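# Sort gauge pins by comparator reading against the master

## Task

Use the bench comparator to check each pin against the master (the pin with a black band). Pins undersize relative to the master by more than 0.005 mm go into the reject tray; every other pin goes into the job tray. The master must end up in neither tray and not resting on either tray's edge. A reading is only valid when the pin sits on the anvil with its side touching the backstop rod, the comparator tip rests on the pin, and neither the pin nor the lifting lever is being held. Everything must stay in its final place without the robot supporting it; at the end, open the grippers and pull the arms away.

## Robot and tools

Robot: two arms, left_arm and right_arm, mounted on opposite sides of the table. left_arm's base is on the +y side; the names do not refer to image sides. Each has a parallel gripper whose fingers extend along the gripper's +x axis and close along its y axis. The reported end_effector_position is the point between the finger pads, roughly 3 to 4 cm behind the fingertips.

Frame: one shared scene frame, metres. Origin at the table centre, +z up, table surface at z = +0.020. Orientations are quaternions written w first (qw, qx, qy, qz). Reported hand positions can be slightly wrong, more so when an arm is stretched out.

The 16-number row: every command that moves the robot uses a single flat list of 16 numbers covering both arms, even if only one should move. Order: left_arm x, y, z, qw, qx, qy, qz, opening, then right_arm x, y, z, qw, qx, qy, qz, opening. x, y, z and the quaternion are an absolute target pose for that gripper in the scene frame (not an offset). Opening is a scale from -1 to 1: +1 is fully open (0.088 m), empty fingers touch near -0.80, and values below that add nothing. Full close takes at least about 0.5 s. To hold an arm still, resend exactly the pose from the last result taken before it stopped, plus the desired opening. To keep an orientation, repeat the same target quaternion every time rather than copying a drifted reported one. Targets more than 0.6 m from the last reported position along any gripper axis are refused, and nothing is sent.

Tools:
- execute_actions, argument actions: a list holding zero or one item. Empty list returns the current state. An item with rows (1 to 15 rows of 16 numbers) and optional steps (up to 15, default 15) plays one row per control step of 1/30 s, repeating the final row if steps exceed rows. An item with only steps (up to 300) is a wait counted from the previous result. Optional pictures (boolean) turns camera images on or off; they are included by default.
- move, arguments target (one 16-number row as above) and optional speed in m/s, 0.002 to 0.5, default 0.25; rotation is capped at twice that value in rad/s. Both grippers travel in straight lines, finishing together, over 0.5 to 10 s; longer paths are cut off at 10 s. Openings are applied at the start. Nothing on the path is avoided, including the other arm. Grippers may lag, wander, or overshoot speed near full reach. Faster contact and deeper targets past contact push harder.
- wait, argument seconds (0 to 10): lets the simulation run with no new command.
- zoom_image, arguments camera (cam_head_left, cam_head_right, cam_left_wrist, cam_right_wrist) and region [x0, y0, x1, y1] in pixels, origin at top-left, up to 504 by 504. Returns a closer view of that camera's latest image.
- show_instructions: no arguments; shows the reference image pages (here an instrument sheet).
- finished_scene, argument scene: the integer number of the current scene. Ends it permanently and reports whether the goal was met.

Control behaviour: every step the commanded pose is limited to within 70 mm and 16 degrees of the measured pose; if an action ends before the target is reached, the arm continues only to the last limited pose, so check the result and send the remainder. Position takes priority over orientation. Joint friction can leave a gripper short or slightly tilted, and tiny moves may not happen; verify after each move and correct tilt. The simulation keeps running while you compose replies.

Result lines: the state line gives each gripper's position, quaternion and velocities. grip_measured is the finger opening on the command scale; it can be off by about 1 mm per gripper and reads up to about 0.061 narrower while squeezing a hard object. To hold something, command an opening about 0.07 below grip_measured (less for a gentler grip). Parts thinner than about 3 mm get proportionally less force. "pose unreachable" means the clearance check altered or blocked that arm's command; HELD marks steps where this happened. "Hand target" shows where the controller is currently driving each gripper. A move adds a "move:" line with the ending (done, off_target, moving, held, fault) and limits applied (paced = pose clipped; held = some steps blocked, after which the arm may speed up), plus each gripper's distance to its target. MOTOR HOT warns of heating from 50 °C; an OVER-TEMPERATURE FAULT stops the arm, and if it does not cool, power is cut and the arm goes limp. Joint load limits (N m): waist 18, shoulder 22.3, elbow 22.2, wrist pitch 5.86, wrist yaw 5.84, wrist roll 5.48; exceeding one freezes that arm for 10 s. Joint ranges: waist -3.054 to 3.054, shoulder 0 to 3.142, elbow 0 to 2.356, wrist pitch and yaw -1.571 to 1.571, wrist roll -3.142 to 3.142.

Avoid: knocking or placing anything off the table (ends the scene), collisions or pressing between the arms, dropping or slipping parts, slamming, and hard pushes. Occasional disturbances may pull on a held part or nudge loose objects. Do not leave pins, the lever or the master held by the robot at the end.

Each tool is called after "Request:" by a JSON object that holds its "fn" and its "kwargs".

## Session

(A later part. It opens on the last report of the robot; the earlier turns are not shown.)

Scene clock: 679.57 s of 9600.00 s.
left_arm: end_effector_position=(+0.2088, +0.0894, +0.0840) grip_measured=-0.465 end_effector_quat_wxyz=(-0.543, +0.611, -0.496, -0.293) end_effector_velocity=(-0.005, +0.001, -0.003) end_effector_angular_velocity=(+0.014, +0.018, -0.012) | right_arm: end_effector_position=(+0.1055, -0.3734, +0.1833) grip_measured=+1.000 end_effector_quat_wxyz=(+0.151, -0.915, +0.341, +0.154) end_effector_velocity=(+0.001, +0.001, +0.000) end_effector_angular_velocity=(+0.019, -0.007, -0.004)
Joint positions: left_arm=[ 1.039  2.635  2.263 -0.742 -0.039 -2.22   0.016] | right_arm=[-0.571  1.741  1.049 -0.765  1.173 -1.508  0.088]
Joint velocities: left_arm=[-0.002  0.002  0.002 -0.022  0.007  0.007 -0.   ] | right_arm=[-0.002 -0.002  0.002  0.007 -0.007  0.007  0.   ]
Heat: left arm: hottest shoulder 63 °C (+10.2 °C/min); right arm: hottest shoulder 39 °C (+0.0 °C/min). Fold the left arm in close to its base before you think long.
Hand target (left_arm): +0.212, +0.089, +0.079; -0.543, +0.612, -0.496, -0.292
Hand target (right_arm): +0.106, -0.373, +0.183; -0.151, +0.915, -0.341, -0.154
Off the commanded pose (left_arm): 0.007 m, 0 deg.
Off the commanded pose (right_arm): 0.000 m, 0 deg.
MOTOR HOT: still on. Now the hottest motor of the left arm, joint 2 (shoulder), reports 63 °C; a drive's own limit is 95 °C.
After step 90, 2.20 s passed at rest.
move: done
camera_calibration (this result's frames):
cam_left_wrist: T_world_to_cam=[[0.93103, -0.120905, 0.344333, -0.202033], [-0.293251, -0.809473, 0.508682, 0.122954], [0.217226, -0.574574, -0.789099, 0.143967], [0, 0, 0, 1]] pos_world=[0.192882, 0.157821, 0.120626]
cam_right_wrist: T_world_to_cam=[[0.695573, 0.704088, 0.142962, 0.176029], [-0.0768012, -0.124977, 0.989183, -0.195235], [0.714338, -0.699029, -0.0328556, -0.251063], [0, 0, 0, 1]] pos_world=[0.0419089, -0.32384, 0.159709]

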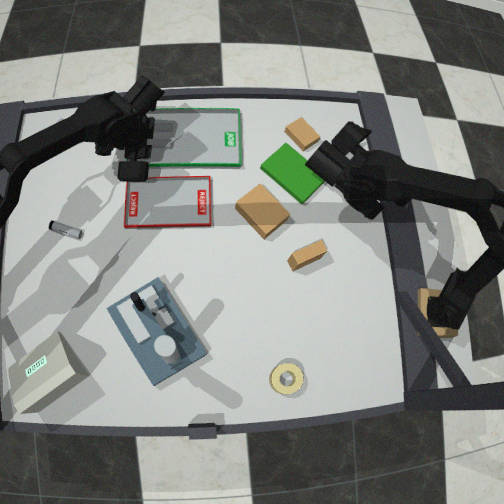

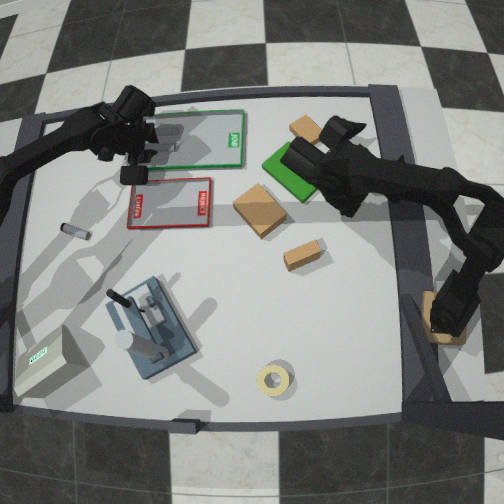

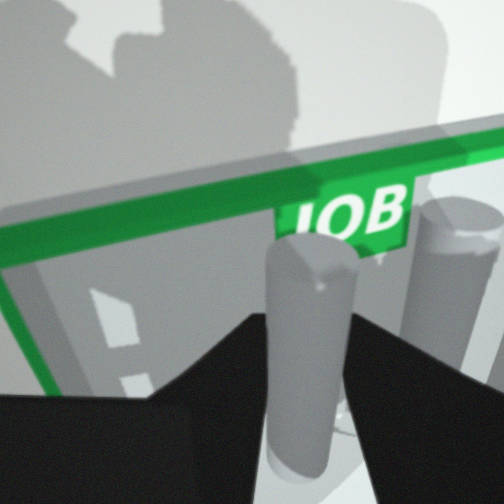

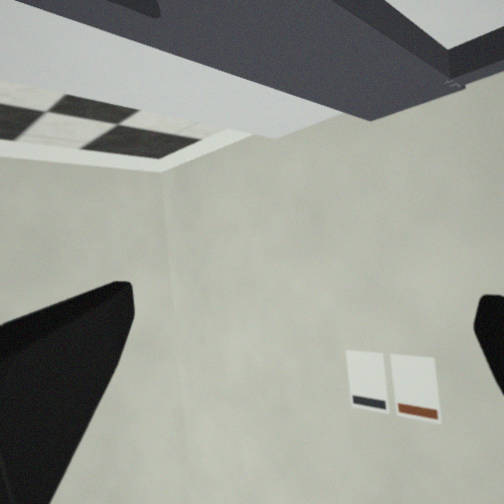

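Request:
{"fn": "execute_actions", "kwargs": {"actions": [{"rows": [[0.2115, 0.0888, 0.0800, 0.5429, -0.6118, 0.4957, 0.2921, -0.50, 0.1055, -0.3734, 0.1833, 0.151, -0.915, 0.341, 0.154, 1.0],[0.2115, 0.0888, 0.0805, 0.5429, -0.6118, 0.4957, 0.2921, -0.47, 0.1055, -0.3734, 0.1833, 0.151, -0.915, 0.341, 0.154, 1.0],[0.2115, 0.0888, 0.0805, 0.5429, -0.6118, 0.4957, 0.2921, -0.45, 0.1055, -0.3734, 0.1833, 0.151, -0.915, 0.341, 0.154, 1.0],[0.2115, 0.0888, 0.0805, 0.5429, -0.6118, 0.4957, 0.2921, -0.43, 0.1055, -0.3734, 0.1833, 0.151, -0.915, 0.341, 0.154, 1.0],[0.2115, 0.0888, 0.0805, 0.5429, -0.6118, 0.4957, 0.2921, -0.42, 0.1055, -0.3734, 0.1833, 0.151, -0.915, 0.341, 0.154, 1.0],[0.2115, 0.0888, 0.0805, 0.5429, -0.6118, 0.4957, 0.2921, -0.41, 0.1055, -0.3734, 0.1833, 0.151, -0.915, 0.341, 0.154, 1.0],[0.2115, 0.0888, 0.0805, 0.5429, -0.6118, 0.4957, 0.2921, -0.40, 0.1055, -0.3734, 0.1833, 0.151, -0.915, 0.341, 0.154, 1.0],[0.2115, 0.0888, 0.0805, 0.5429, -0.6118, 0.4957, 0.2921, -0.39, 0.1055, -0.3734, 0.1833, 0.151, -0.915, 0.341, 0.154, 1.0],[0.2115, 0.0888, 0.0805, 0.5429, -0.6118, 0.4957, 0.2921, -0.37, 0.1055, -0.3734, 0.1833, 0.151, -0.915, 0.341, 0.154, 1.0],[0.2115, 0.0888, 0.0805, 0.5429, -0.6118, 0.4957, 0.2921, -0.35, 0.1055, -0.3734, 0.1833, 0.151, -0.915, 0.341, 0.154, 1.0],[0.2115, 0.0888, 0.0805, 0.5429, -0.6118, 0.4957, 0.2921, -0.33, 0.1055, -0.3734, 0.1833, 0.151, -0.915, 0.341, 0.154, 1.0]], "steps": 15}]}}

Scene clock: 687.83 s of 9600.00 s.
left_arm: end_effector_position=(+0.2099, +0.0889, +0.0849) grip_measured=-0.347 end_effector_quat_wxyz=(-0.543, +0.613, -0.495, -0.291) end_effector_velocity=(+0.001, +0.003, -0.000) end_effector_angular_velocity=(+0.012, -0.002, -0.001) | right_arm: end_effector_position=(+0.1055, -0.3734, +0.1833) grip_measured=+1.000 end_effector_quat_wxyz=(+0.151, -0.915, +0.341, +0.154) end_effector_velocity=(-0.002, -0.000, -0.001) end_effector_angular_velocity=(+0.005, +0.006, +0.000)
Joint positions: left_arm=[ 1.039  2.636  2.266 -0.738 -0.039 -2.219  0.022] | right_arm=[-0.571  1.741  1.049 -0.765  1.173 -1.508  0.088]
Joint velocities: left_arm=[ 0.002 -0.002 -0.002 -0.007 -0.007  0.007  0.007] | right_arm=[ 0.002 -0.002 -0.002 -0.007 -0.007  0.007  0.   ]
Heat: left arm: hottest shoulder 64 °C (+10.1 °C/min); right arm: hottest shoulder 39 °C (+0.0 °C/min). Fold the left arm in close to its base before you think long.
Hand target (left_arm): +0.212, +0.089, +0.080; -0.543, +0.612, -0.496, -0.292
Hand target (right_arm): +0.106, -0.373, +0.183; -0.151, +0.915, -0.341, -0.154
Off the commanded pose (left_arm): 0.005 m, 0 deg.
Off the commanded pose (right_arm): 0.000 m, 0 deg.
MOTOR HOT: still on. Now the hottest motor of the left arm, joint 2 (shoulder), reports 64 °C; a drive's own limit is 95 °C.
Steps of this call (steps 1 to 90: nothing new was sent; then 4.77 s passed at rest; steps 91 to 105: all 15 steps of this action). Readings (end_effector_position):
91: left_arm (+0.2088, +0.0893, +0.0840) | right_arm (+0.1055, -0.3734, +0.1833)
92: left_arm (+0.2088, +0.0893, +0.0840) | right_arm (+0.1055, -0.3734, +0.1833)
94: left_arm (+0.2088, +0.0893, +0.0840) | right_arm (+0.1055, -0.3734, +0.1833)
98: left_arm (+0.2090, +0.0895, +0.0840) | right_arm (+0.1055, -0.3734, +0.1833)
105: the state above
camera_calibration (this result's frames):
cam_left_wrist: T_world_to_cam=[[0.929682, -0.119162, 0.348556, -0.203723], [-0.294859, -0.807892, 0.510263, 0.122526], [0.220791, -0.577158, -0.786219, 0.143401], [0, 0, 0, 1]] pos_world=[0.193864, 0.157476, 0.121233]
cam_right_wrist: T_world_to_cam=[[0.695573, 0.704088, 0.142962, 0.176029], [-0.0768012, -0.124977, 0.989183, -0.195235], [0.714338, -0.699029, -0.0328556, -0.251063], [0, 0, 0, 1]] pos_world=[0.0419089, -0.32384, 0.159709]

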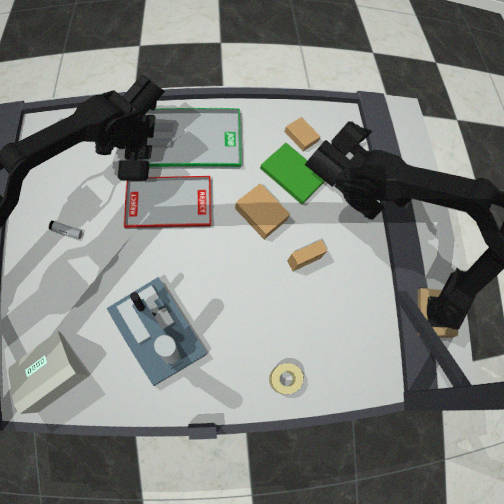

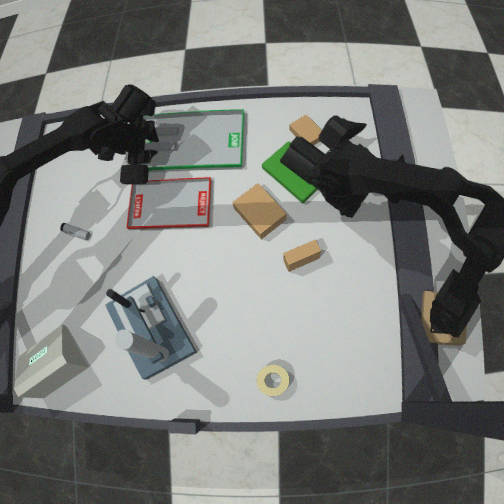

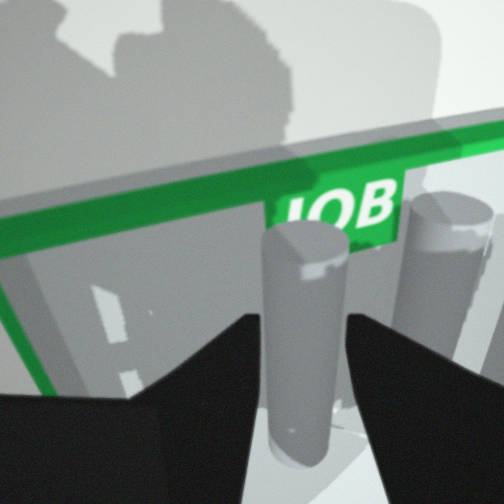

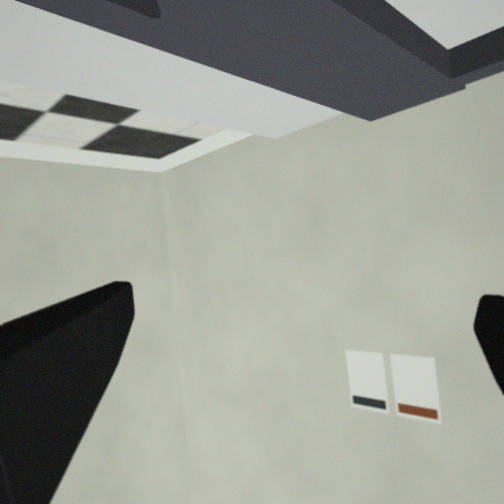

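Request:
{"fn": "move", "kwargs": {"target": [0.191, 0.1035, 0.127, 0.5429, -0.6118, 0.4957, 0.2921, -0.31, 0.1055, -0.3734, 0.1833, 0.151, -0.915, 0.341, 0.154, 1.0], "speed": 0.05}}

Scene clock: 693.33 s of 9600.00 s.
left_arm: end_effector_position=(+0.1945, +0.1018, +0.1259) grip_measured=-0.312 end_effector_quat_wxyz=(-0.543, +0.613, -0.496, -0.289) end_effector_velocity=(-0.008, +0.004, -0.006) end_effector_angular_velocity=(+0.014, +0.037, +0.014) | right_arm: end_effector_position=(+0.1055, -0.3734, +0.1833) grip_measured=+1.000 end_effector_quat_wxyz=(+0.151, -0.915, +0.341, +0.154) end_effector_velocity=(-0.003, -0.001, -0.001) end_effector_angular_velocity=(-0.006, +0.016, +0.000)
Joint positions: left_arm=[ 1.036  2.486  2.146 -0.764 -0.039 -2.219  0.024] | right_arm=[-0.571  1.741  1.049 -0.765  1.173 -1.508  0.088]
Joint velocities: left_arm=[-0.002 -0.007 -0.022 -0.022  0.007 -0.022  0.   ] | right_arm=[ 0.002 -0.002 -0.002 -0.022 -0.007  0.007  0.   ]
Heat: left arm: hottest shoulder 65 °C (+9.2 °C/min); right arm: hottest shoulder 40 °C (+1.0 °C/min). Fold the left arm in close to its base before you think long.
Hand target (left_arm): +0.191, +0.104, +0.127; -0.543, +0.612, -0.496, -0.292
Hand target (right_arm): +0.106, -0.373, +0.183; -0.151, +0.915, -0.341, -0.154
Off the commanded pose (left_arm): 0.004 m, 0 deg.
Off the commanded pose (right_arm): 0.000 m, 0 deg.
MOTOR HOT: still on. Now the hottest motor of the left arm, joint 2 (shoulder), reports 65 °C; a drive's own limit is 95 °C.
After step 90, 1.17 s passed at rest.
move: done
camera_calibration (this result's frames):
cam_left_wrist: T_world_to_cam=[[0.928242, -0.121302, 0.351642, -0.202001], [-0.299128, -0.805339, 0.511811, 0.107875], [0.221108, -0.580271, -0.783835, 0.186371], [0, 0, 0, 1]] pos_world=[0.178566, 0.170519, 0.161905]
cam_right_wrist: T_world_to_cam=[[0.695573, 0.704088, 0.142962, 0.176029], [-0.0768012, -0.124977, 0.989183, -0.195235], [0.714338, -0.699029, -0.0328556, -0.251063], [0, 0, 0, 1]] pos_world=[0.0419089, -0.32384, 0.159709]

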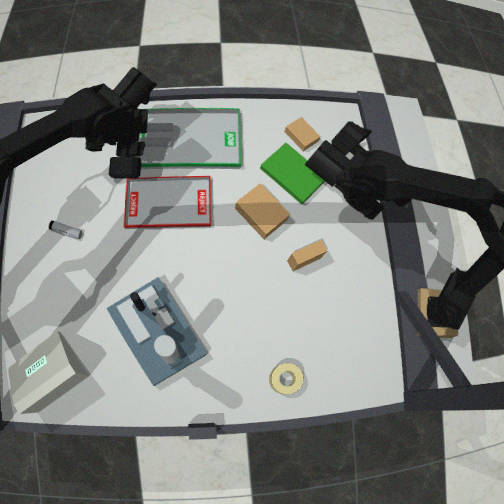

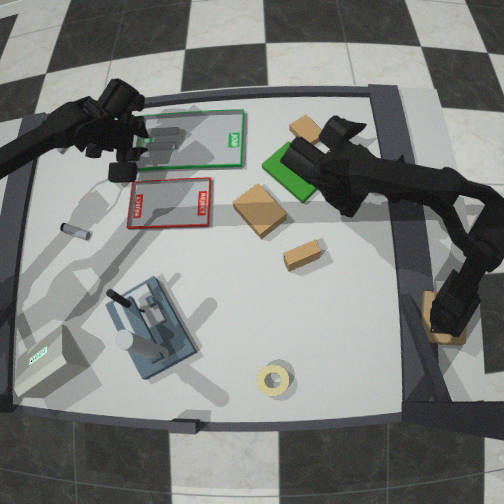

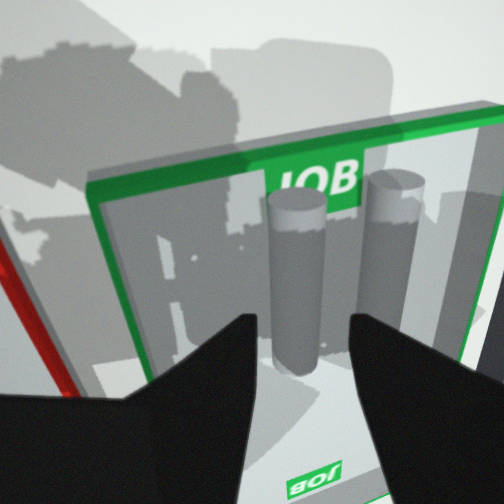

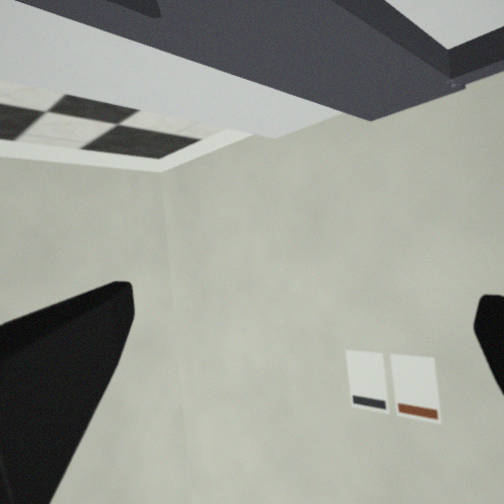

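Request:
{"fn": "move", "kwargs": {"target": [0.2645, 0.342, 0.108, 0.1907, -0.7534, 0.2485, 0.5781, -0.05, 0.1055, -0.3734, 0.1833, 0.151, -0.915, 0.341, 0.154, 1.0], "speed": 0.22}}

Scene clock: 701.57 s of 9600.00 s.
left_arm: end_effector_position=(+0.2626, +0.3429, +0.1095) grip_measured=-0.052 end_effector_quat_wxyz=(-0.194, +0.753, -0.249, -0.577) end_effector_velocity=(-0.009, +0.003, -0.003) end_effector_angular_velocity=(+0.015, +0.041, +0.021) | right_arm: end_effector_position=(+0.1055, -0.3734, +0.1833) grip_measured=+1.000 end_effector_quat_wxyz=(+0.151, -0.915, +0.341, +0.154) end_effector_velocity=(-0.004, -0.000, -0.004) end_effector_angular_velocity=(+0.006, +0.043, +0.009)
Joint positions: left_arm=[ 1.516  2.344  1.891 -0.867  0.078 -2.826  0.036] | right_arm=[-0.571  1.741  1.049 -0.765  1.173 -1.508  0.088]
Joint velocities: left_arm=[-0.002 -0.002 -0.007 -0.037 -0.007 -0.022 -0.   ] | right_arm=[ 0.002 -0.007 -0.002 -0.022 -0.037 -0.007  0.   ]
Heat: left arm: hottest shoulder 69 °C (+11.2 °C/min); right arm: hottest shoulder 40 °C (+1.0 °C/min). Fold the left arm in close to its base before you think long.
Hand target (left_arm): +0.264, +0.342, +0.108; -0.192, +0.753, -0.248, -0.578
Hand target (right_arm): +0.106, -0.373, +0.183; -0.151, +0.915, -0.341, -0.154
Off the commanded pose (left_arm): 0.003 m, 0 deg.
Off the commanded pose (right_arm): 0.000 m, 0 deg.
MOTOR HOT: still on. Now the hottest motor of the left arm, joint 2 (shoulder), reports 69 °C; a drive's own limit is 95 °C.
After step 90, 2.33 s passed at rest.
move: done
camera_calibration (this result's frames):
cam_left_wrist: T_world_to_cam=[[0.630417, 0.775871, -0.0244701, -0.418447], [0.653681, -0.513604, 0.555799, -0.0241992], [0.418661, -0.366381, -0.830956, 0.178331], [0, 0, 0, 1]] pos_world=[0.204955, 0.377569, 0.151395]
cam_right_wrist: T_world_to_cam=[[0.695573, 0.704088, 0.142962, 0.176029], [-0.0768012, -0.124977, 0.989183, -0.195235], [0.714338, -0.699029, -0.0328556, -0.251063], [0, 0, 0, 1]] pos_world=[0.0419089, -0.32384, 0.159709]

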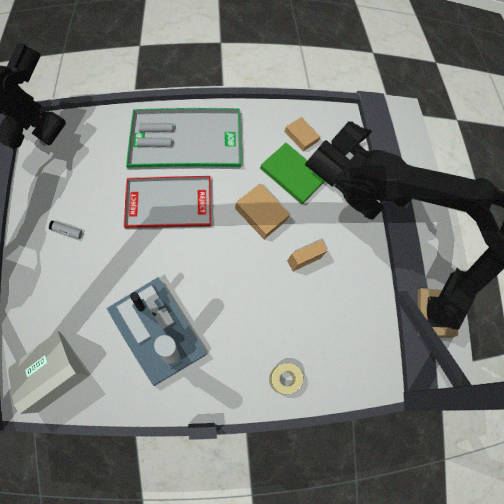

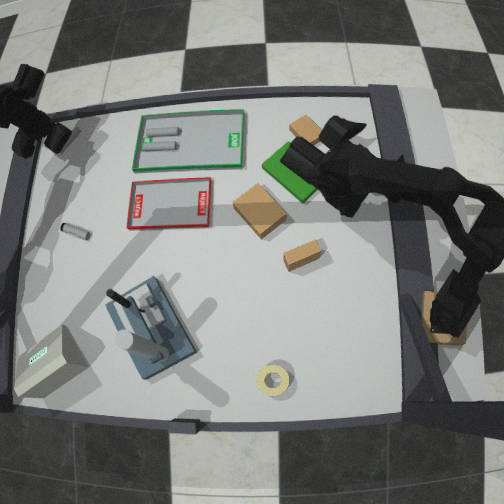

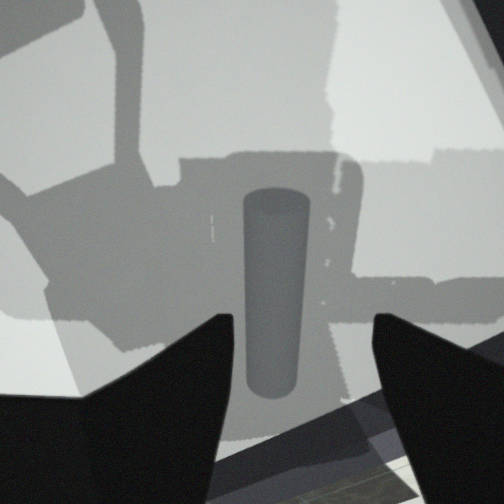

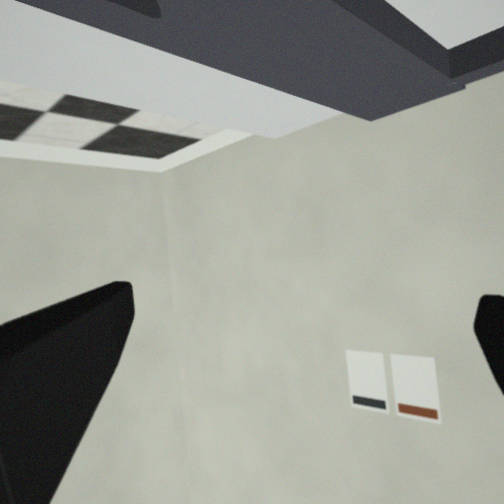

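Request:
{"fn": "move", "kwargs": {"target": [0.2570, 0.3365, 0.074, 0.2007, -0.7490, 0.2616, 0.5747, -0.05, 0.1055, -0.3734, 0.1833, 0.151, -0.915, 0.341, 0.154, 1.0], "speed": 0.05}}

Scene clock: 711.07 s of 9600.00 s.
left_arm: end_effector_position=(+0.2632, +0.3363, +0.0883) grip_measured=-0.052 end_effector_quat_wxyz=(-0.199, +0.760, -0.258, -0.563) end_effector_velocity=(+0.003, -0.006, +0.004) end_effector_angular_velocity=(-0.017, -0.022, -0.002) | right_arm: end_effector_position=(+0.1055, -0.3734, +0.1833) grip_measured=+1.000 end_effector_quat_wxyz=(+0.151, -0.915, +0.341, +0.154) end_effector_velocity=(-0.003, -0.004, -0.004) end_effector_angular_velocity=(-0.024, +0.031, +0.001)
Joint positions: left_arm=[ 1.506  2.356  1.817 -0.753  0.085 -2.816  0.036] | right_arm=[-0.571  1.741  1.049 -0.765  1.173 -1.508  0.088]
Joint velocities: left_arm=[-0.007 -0.007 -0.002  0.022  0.007 -0.007 -0.   ] | right_arm=[-0.002  0.002 -0.007 -0.022 -0.007 -0.007  0.   ]
Heat: left arm: hottest shoulder 67 °C (+7.0 °C/min); right arm: hottest shoulder 40 °C (+1.0 °C/min). Fold the left arm in close to its base before you think long.
Hand target (left_arm): +0.257, +0.337, +0.074; -0.201, +0.749, -0.262, -0.575
Hand target (right_arm): +0.106, -0.373, +0.183; -0.151, +0.915, -0.341, -0.154
Off the commanded pose (left_arm): 0.016 m, 2 deg.
Off the commanded pose (right_arm): 0.000 m, 0 deg.
MOTOR HOT: still on. Now the hottest motor of the left arm, joint 2 (shoulder), reports 67 °C; a drive's own limit is 95 °C.
After step 90, 5.40 s passed at rest.
move: off_target (left_arm)
camera_calibration (this result's frames):
cam_left_wrist: T_world_to_cam=[[0.647693, 0.761699, -0.0175367, -0.414611], [0.626954, -0.519754, 0.580332, -0.00939059], [0.432923, -0.386872, -0.814191, 0.159714], [0, 0, 0, 1]] pos_world=[0.205284, 0.372717, 0.128217]
cam_right_wrist: T_world_to_cam=[[0.695573, 0.704088, 0.142962, 0.176029], [-0.0768012, -0.124977, 0.989183, -0.195235], [0.714338, -0.699029, -0.0328556, -0.251063], [0, 0, 0, 1]] pos_world=[0.0419089, -0.32384, 0.159709]

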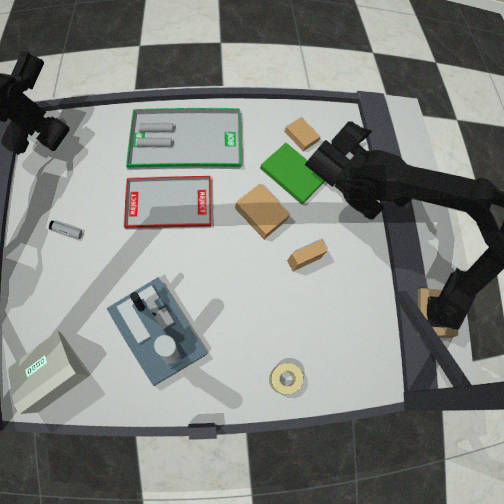

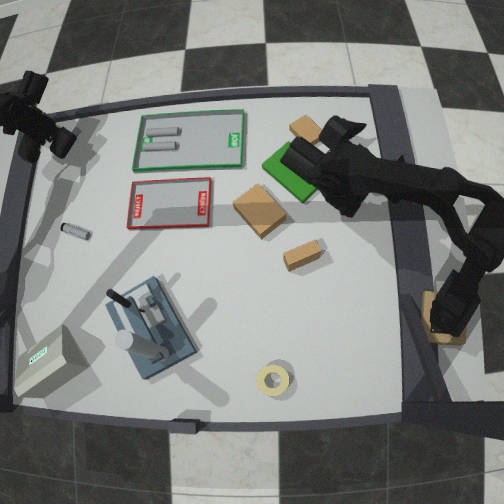

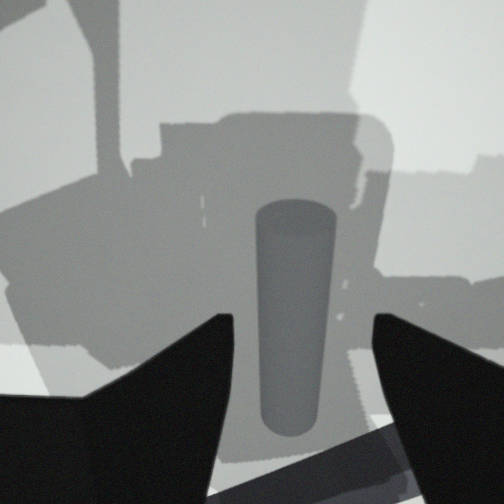

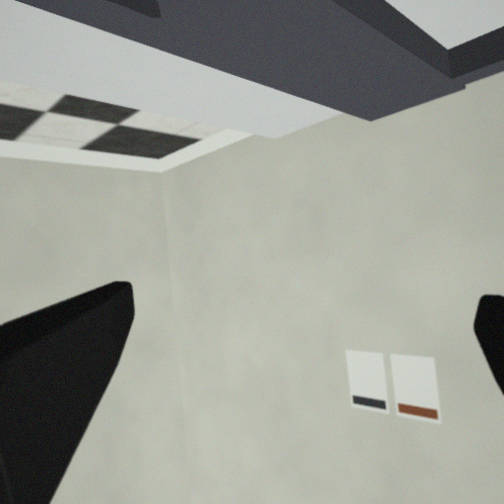

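Request:
{"fn": "move", "kwargs": {"target": [0.2549, 0.3352, 0.0605, 0.2007, -0.7490, 0.2616, 0.5747, -0.05, 0.1055, -0.3734, 0.1833, 0.151, -0.915, 0.341, 0.154, 1.0], "speed": 0.02}}

Scene clock: 718.10 s of 9600.00 s.
left_arm: end_effector_position=(+0.2616, +0.3346, +0.0752) grip_measured=-0.052 end_effector_quat_wxyz=(-0.200, +0.760, -0.260, -0.562) end_effector_velocity=(-0.006, -0.001, -0.001) end_effector_angular_velocity=(+0.012, +0.020, +0.002) | right_arm: end_effector_position=(+0.1055, -0.3734, +0.1833) grip_measured=+1.000 end_effector_quat_wxyz=(+0.151, -0.915, +0.341, +0.154) end_effector_velocity=(+0.000, -0.004, +0.002) end_effector_angular_velocity=(-0.001, -0.008, -0.011)
Joint positions: left_arm=[ 1.502  2.368  1.785 -0.706  0.085 -2.816  0.036] | right_arm=[-0.571  1.741  1.049 -0.765  1.173 -1.508  0.088]
Joint velocities: left_arm=[-0.007 -0.002 -0.002 -0.022 -0.007 -0.007 -0.   ] | right_arm=[-0.007 -0.007 -0.002 -0.007  0.007  0.007  0.   ]
Heat: left arm: hottest shoulder 65 °C (+4.0 °C/min); right arm: hottest shoulder 40 °C (+1.0 °C/min). Fold the left arm in close to its base before you think long.
Hand target (left_arm): +0.255, +0.335, +0.061; -0.201, +0.749, -0.262, -0.575
Hand target (right_arm): +0.106, -0.373, +0.183; -0.151, +0.915, -0.341, -0.154
Off the commanded pose (left_arm): 0.016 m, 2 deg.
Off the commanded pose (right_arm): 0.000 m, 0 deg.
MOTOR HOT: still on. Now the hottest motor of the left arm, joint 2 (shoulder), reports 65 °C; a drive's own limit is 95 °C.
After step 90, 2.30 s passed at rest.
move: off_target (left_arm)
camera_calibration (this result's frames):
cam_left_wrist: T_world_to_cam=[[0.650909, 0.758966, -0.016975, -0.41246], [0.623929, -0.522092, 0.581492, -0.000127036], [0.43247, -0.389089, -0.813375, 0.149876], [0, 0, 0, 1]] pos_world=[0.203736, 0.371292, 0.114978]
cam_right_wrist: T_world_to_cam=[[0.695573, 0.704088, 0.142962, 0.176029], [-0.0768012, -0.124977, 0.989183, -0.195235], [0.714338, -0.699029, -0.0328556, -0.251063], [0, 0, 0, 1]] pos_world=[0.0419089, -0.32384, 0.159709]

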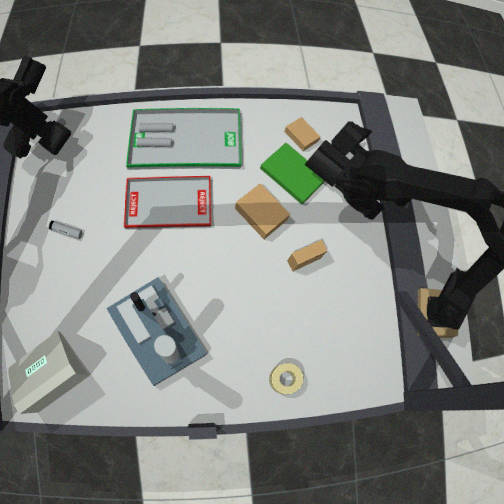

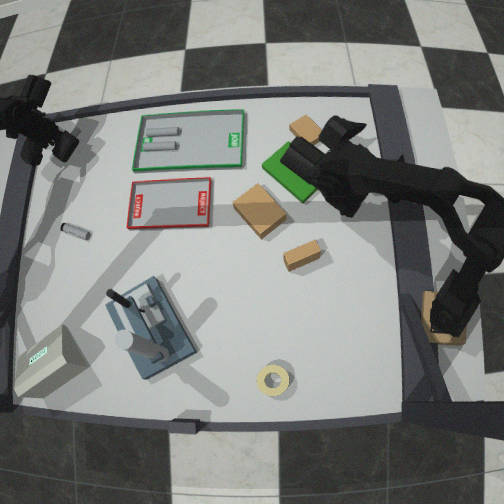

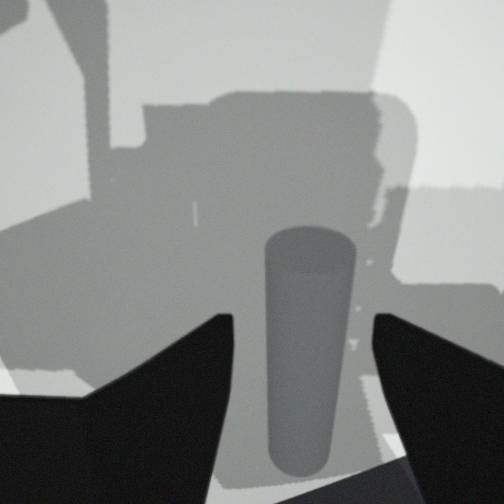

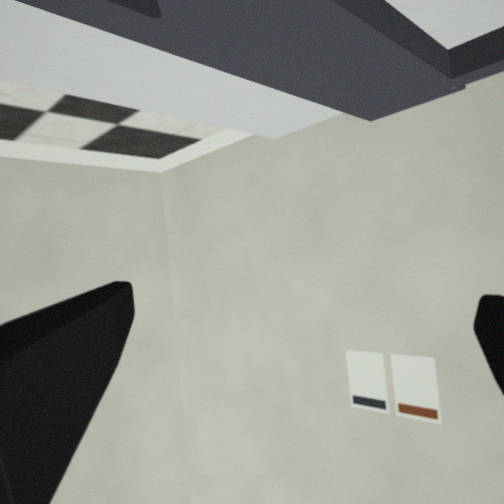

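Request:
{"fn": "execute_actions", "kwargs": {"actions": [{"rows": [[0.2546, 0.3354, 0.0601, 0.2007, -0.7490, 0.2616, 0.5747, -0.10, 0.1055, -0.3734, 0.1833, 0.151, -0.915, 0.341, 0.154, 1.0],[0.2543, 0.3356, 0.0597, 0.2007, -0.7490, 0.2616, 0.5747, -0.15, 0.1055, -0.3734, 0.1833, 0.151, -0.915, 0.341, 0.154, 1.0],[0.2540, 0.3358, 0.0593, 0.2007, -0.7490, 0.2616, 0.5747, -0.20, 0.1055, -0.3734, 0.1833, 0.151, -0.915, 0.341, 0.154, 1.0],[0.2540, 0.3358, 0.0593, 0.2007, -0.7490, 0.2616, 0.5747, -0.25, 0.1055, -0.3734, 0.1833, 0.151, -0.915, 0.341, 0.154, 1.0],[0.2540, 0.3358, 0.0593, 0.2007, -0.7490, 0.2616, 0.5747, -0.30, 0.1055, -0.3734, 0.1833, 0.151, -0.915, 0.341, 0.154, 1.0]], "steps": 12}]}}

Scene clock: 724.37 s of 9600.00 s.
left_arm: end_effector_position=(+0.2604, +0.3350, +0.0729) grip_measured=-0.284 end_effector_quat_wxyz=(-0.200, +0.759, -0.260, -0.563) end_effector_velocity=(-0.006, -0.001, -0.001) end_effector_angular_velocity=(+0.012, +0.020, +0.002) | right_arm: end_effector_position=(+0.1055, -0.3734, +0.1833) grip_measured=+1.000 end_effector_quat_wxyz=(+0.151, -0.915, +0.341, +0.154) end_effector_velocity=(+0.000, -0.003, -0.002) end_effector_angular_velocity=(+0.001, +0.008, -0.004)
Joint positions: left_arm=[ 1.502  2.368  1.776 -0.699  0.085 -2.816  0.025] | right_arm=[-0.571  1.741  1.049 -0.765  1.173 -1.508  0.088]
Joint velocities: left_arm=[-0.007 -0.002 -0.002 -0.022 -0.007 -0.007 -0.007] | right_arm=[-0.007 -0.002 -0.007  0.007 -0.007 -0.007  0.   ]
Heat: left arm: hottest shoulder 64 °C (+2.0 °C/min); right arm: hottest shoulder 40 °C (+1.0 °C/min). Fold the left arm in close to its base before you think long.
Hand target (left_arm): +0.254, +0.336, +0.060; -0.201, +0.749, -0.262, -0.575
Hand target (right_arm): +0.106, -0.373, +0.183; -0.151, +0.915, -0.341, -0.154
Off the commanded pose (left_arm): 0.015 m, 2 deg.
Off the commanded pose (right_arm): 0.000 m, 0 deg.
MOTOR HOT: still on. Now the hottest motor of the left arm, joint 2 (shoulder), reports 64 °C; a drive's own limit is 95 °C.
Steps of this call (steps 1 to 90: nothing new was sent; then 2.87 s passed at rest; steps 91 to 102: all 12 steps of this action). Readings (end_effector_position):
91: left_arm (+0.2616, +0.3346, +0.0751) | right_arm (+0.1055, -0.3734, +0.1833)
92: left_arm (+0.2615, +0.3346, +0.0749) | right_arm (+0.1055, -0.3734, +0.1833)
94: left_arm (+0.2611, +0.3347, +0.0741) | right_arm (+0.1055, -0.3734, +0.1833)
98: left_arm (+0.2603, +0.3350, +0.0729) | right_arm (+0.1055, -0.3734, +0.1833)
102: the state above
camera_calibration (this result's frames):
cam_left_wrist: T_world_to_cam=[[0.650871, 0.758979, -0.0178176, -0.411966], [0.625185, -0.522525, 0.579751, 0.00212275], [0.430709, -0.388482, -0.814599, 0.149021], [0, 0, 0, 1]] pos_world=[0.202625, 0.371675, 0.112822]
cam_right_wrist: T_world_to_cam=[[0.695573, 0.704088, 0.142962, 0.176029], [-0.0768012, -0.124977, 0.989183, -0.195235], [0.714338, -0.699029, -0.0328556, -0.251063], [0, 0, 0, 1]] pos_world=[0.0419089, -0.32384, 0.159709]

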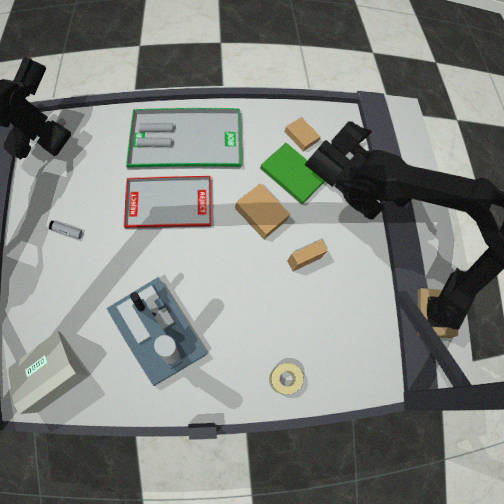

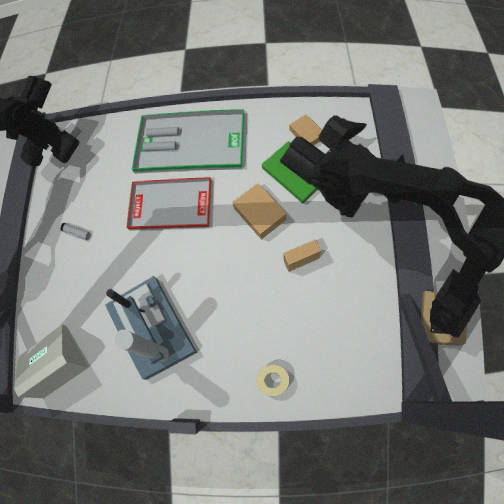

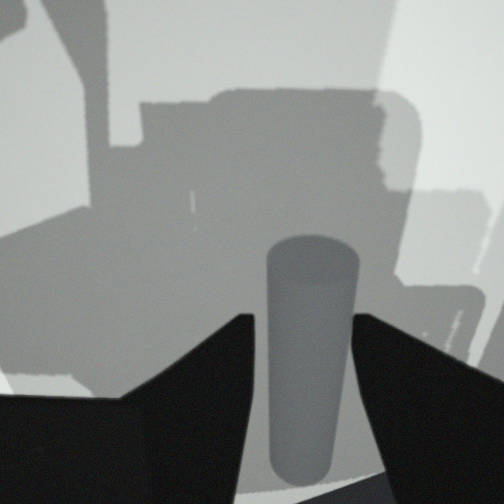

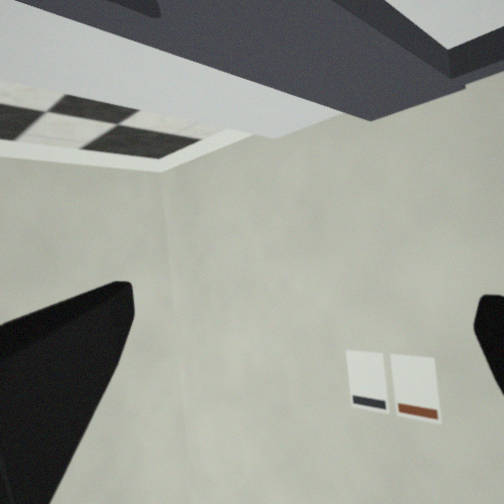

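Good alignment. Close.

Request:
{"fn": "execute_actions", "kwargs": {"actions": [{"rows": [[0.2540, 0.3358, 0.0597, 0.2007, -0.7490, 0.2616, 0.5747, -0.33, 0.1055, -0.3734, 0.1833, 0.151, -0.915, 0.341, 0.154, 1.0],[0.2540, 0.3358, 0.0597, 0.2007, -0.7490, 0.2616, 0.5747, -0.35, 0.1055, -0.3734, 0.1833, 0.151, -0.915, 0.341, 0.154, 1.0],[0.2540, 0.3358, 0.0597, 0.2007, -0.7490, 0.2616, 0.5747, -0.37, 0.1055, -0.3734, 0.1833, 0.151, -0.915, 0.341, 0.154, 1.0],[0.2540, 0.3358, 0.0597, 0.2007, -0.7490, 0.2616, 0.5747, -0.39, 0.1055, -0.3734, 0.1833, 0.151, -0.915, 0.341, 0.154, 1.0],[0.2540, 0.3358, 0.0597, 0.2007, -0.7490, 0.2616, 0.5747, -0.41, 0.1055, -0.3734, 0.1833, 0.151, -0.915, 0.341, 0.154, 1.0],[0.2540, 0.3358, 0.0597, 0.2007, -0.7490, 0.2616, 0.5747, -0.43, 0.1055, -0.3734, 0.1833, 0.151, -0.915, 0.341, 0.154, 1.0],[0.2540, 0.3358, 0.0597, 0.2007, -0.7490, 0.2616, 0.5747, -0.45, 0.1055, -0.3734, 0.1833, 0.151, -0.915, 0.341, 0.154, 1.0],[0.2540, 0.3358, 0.0597, 0.2007, -0.7490, 0.2616, 0.5747, -0.47, 0.1055, -0.3734, 0.1833, 0.151, -0.915, 0.341, 0.154, 1.0],[0.2540, 0.3358, 0.0597, 0.2007, -0.7490, 0.2616, 0.5747, -0.50, 0.1055, -0.3734, 0.1833, 0.151, -0.915, 0.341, 0.154, 1.0],[0.2540, 0.3358, 0.0597, 0.2007, -0.7490, 0.2616, 0.5747, -0.53, 0.1055, -0.3734, 0.1833, 0.151, -0.915, 0.341, 0.154, 1.0],[0.2540, 0.3358, 0.0597, 0.2007, -0.7490, 0.2616, 0.5747, -0.57, 0.1055, -0.3734, 0.1833, 0.151, -0.915, 0.341, 0.154, 1.0]], "steps": 15}], "pictures": false}}

Request:
{"fn": "move", "kwargs": {"target": [0.2580, 0.3355, 0.110, 0.2007, -0.7490, 0.2616, 0.5747, -0.57, 0.1055, -0.3734, 0.1833, 0.151, -0.915, 0.341, 0.154, 1.0], "speed": 0.06}}

Scene clock: 732.67 s of 9600.00 s.
left_arm: end_effector_position=(+0.2604, +0.3350, +0.0728) grip_measured=-0.465 end_effector_quat_wxyz=(-0.200, +0.759, -0.260, -0.563) end_effector_velocity=(-0.003, +0.001, -0.002) end_effector_angular_velocity=(+0.009, +0.010, +0.007) | right_arm: end_effector_position=(+0.1055, -0.3734, +0.1833) grip_measured=+1.000 end_effector_quat_wxyz=(+0.151, -0.915, +0.341, +0.154) end_effector_velocity=(-0.000, +0.001, -0.003) end_effector_angular_velocity=(+0.015, +0.016, +0.003)
Joint positions: left_arm=[ 1.502  2.368  1.775 -0.698  0.085 -2.816  0.016] | right_arm=[-0.571  1.741  1.049 -0.765  1.173 -1.508  0.088]
Joint velocities: left_arm=[-0.002 -0.002 -0.007 -0.007 -0.007 -0.007 -0.   ] | right_arm=[-0.002 -0.002 -0.002  0.007 -0.022 -0.007  0.   ]
Heat: left arm: hottest shoulder 63 °C (+0.0 °C/min); right arm: hottest shoulder 40 °C (+1.0 °C/min). Fold the left arm in close to its base before you think long.
Hand target (left_arm): +0.254, +0.336, +0.060; -0.201, +0.749, -0.262, -0.575
Hand target (right_arm): +0.106, -0.373, +0.183; -0.151, +0.915, -0.341, -0.154
Off the commanded pose (left_arm): 0.015 m, 2 deg.
Off the commanded pose (right_arm): 0.000 m, 0 deg.
MOTOR HOT: still on. Now the hottest motor of the left arm, joint 2 (shoulder), reports 63 °C; a drive's own limit is 95 °C.
Steps of this call (steps 1 to 90: nothing new was sent; then 4.80 s passed at rest; steps 91 to 105: all 15 steps of this action). Readings (end_effector_position):
91: left_arm (+0.2604, +0.3350, +0.0728) | right_arm (+0.1055, -0.3734, +0.1833)
92: left_arm (+0.2604, +0.3350, +0.0728) | right_arm (+0.1055, -0.3734, +0.1833)
94: left_arm (+0.2604, +0.3350, +0.0728) | right_arm (+0.1055, -0.3734, +0.1833)
98: left_arm (+0.2604, +0.3350, +0.0728) | right_arm (+0.1055, -0.3734, +0.1833)
105: the state above

Scene clock: 733.93 s of 9600.00 s.
left_arm: end_effector_position=(+0.2523, +0.3378, +0.0967) grip_measured=-0.465 end_effector_quat_wxyz=(-0.200, +0.739, -0.260, -0.588) end_effector_velocity=(-0.007, +0.002, +0.000) end_effector_angular_velocity=(+0.013, +0.031, +0.021) | right_arm: end_effector_position=(+0.1055, -0.3734, +0.1833) grip_measured=+1.000 end_effector_quat_wxyz=(+0.151, -0.915, +0.341, +0.154) end_effector_velocity=(-0.001, -0.002, -0.001) end_effector_angular_velocity=(-0.006, +0.015, +0.001)
Joint positions: left_arm=[ 1.502  2.354  1.863 -0.865  0.085 -2.816  0.016] | right_arm=[-0.571  1.741  1.049 -0.765  1.173 -1.508  0.088]
Joint velocities: left_arm=[-0.002 -0.002  0.002 -0.037 -0.007 -0.022 -0.   ] | right_arm=[-0.002 -0.002 -0.002 -0.007 -0.007 -0.007  0.   ]
Heat: left arm: hottest shoulder 63 °C (+0.0 °C/min); right arm: hottest shoulder 40 °C (+1.0 °C/min). Fold the left arm in close to its base before you think long.
Hand target (left_arm): +0.258, +0.336, +0.110; -0.201, +0.749, -0.262, -0.575
Hand target (right_arm): +0.106, -0.373, +0.183; -0.151, +0.915, -0.341, -0.154
Off the commanded pose (left_arm): 0.015 m, 2 deg.
Off the commanded pose (right_arm): 0.000 m, 0 deg.
MOTOR HOT: still on. Now the hottest motor of the left arm, joint 2 (shoulder), reports 63 °C; a drive's own limit is 95 °C.
move: off_target (left_arm)
camera_calibration (this result's frames):
cam_left_wrist: T_world_to_cam=[[0.649078, 0.759597, -0.0413546, -0.40589], [0.658812, -0.534112, 0.529803, -0.00491404], [0.380349, -0.371128, -0.847112, 0.182907], [0, 0, 0, 1]] pos_world=[0.197123, 0.373571, 0.140761]
cam_right_wrist: T_world_to_cam=[[0.695573, 0.704088, 0.142962, 0.176029], [-0.0768012, -0.124977, 0.989183, -0.195235], [0.714338, -0.699029, -0.0328556, -0.251063], [0, 0, 0, 1]] pos_world=[0.0419089, -0.32384, 0.159709]

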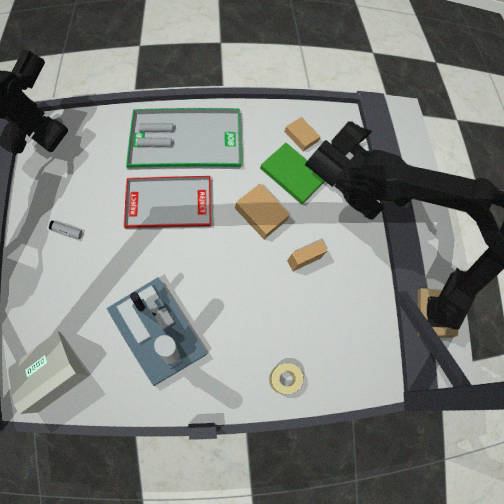

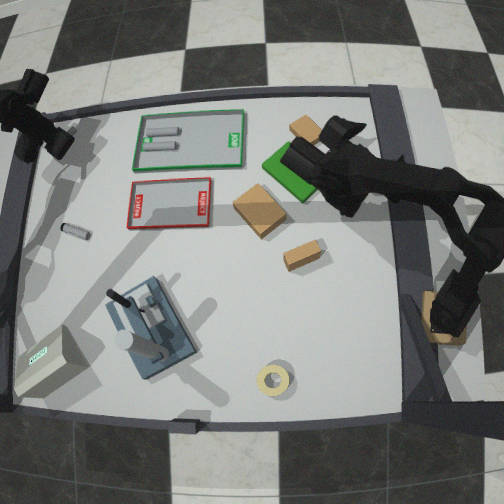

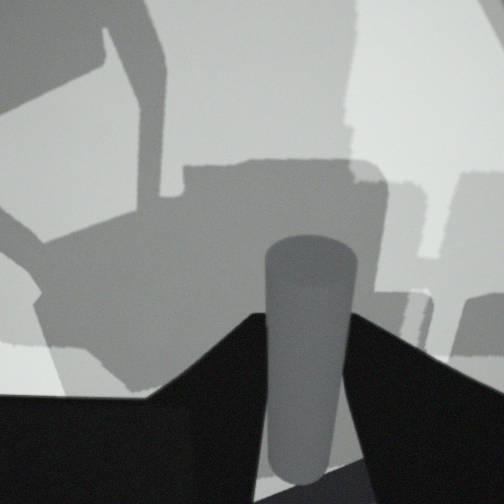

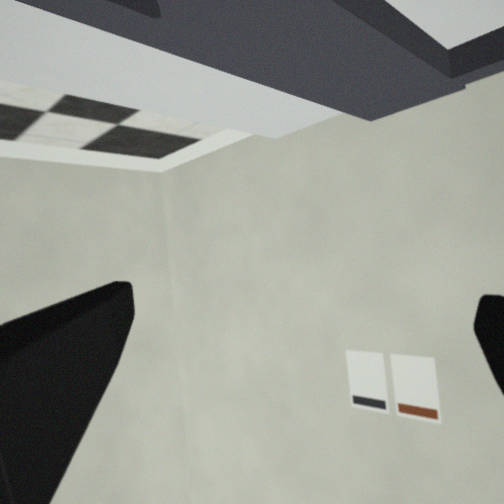

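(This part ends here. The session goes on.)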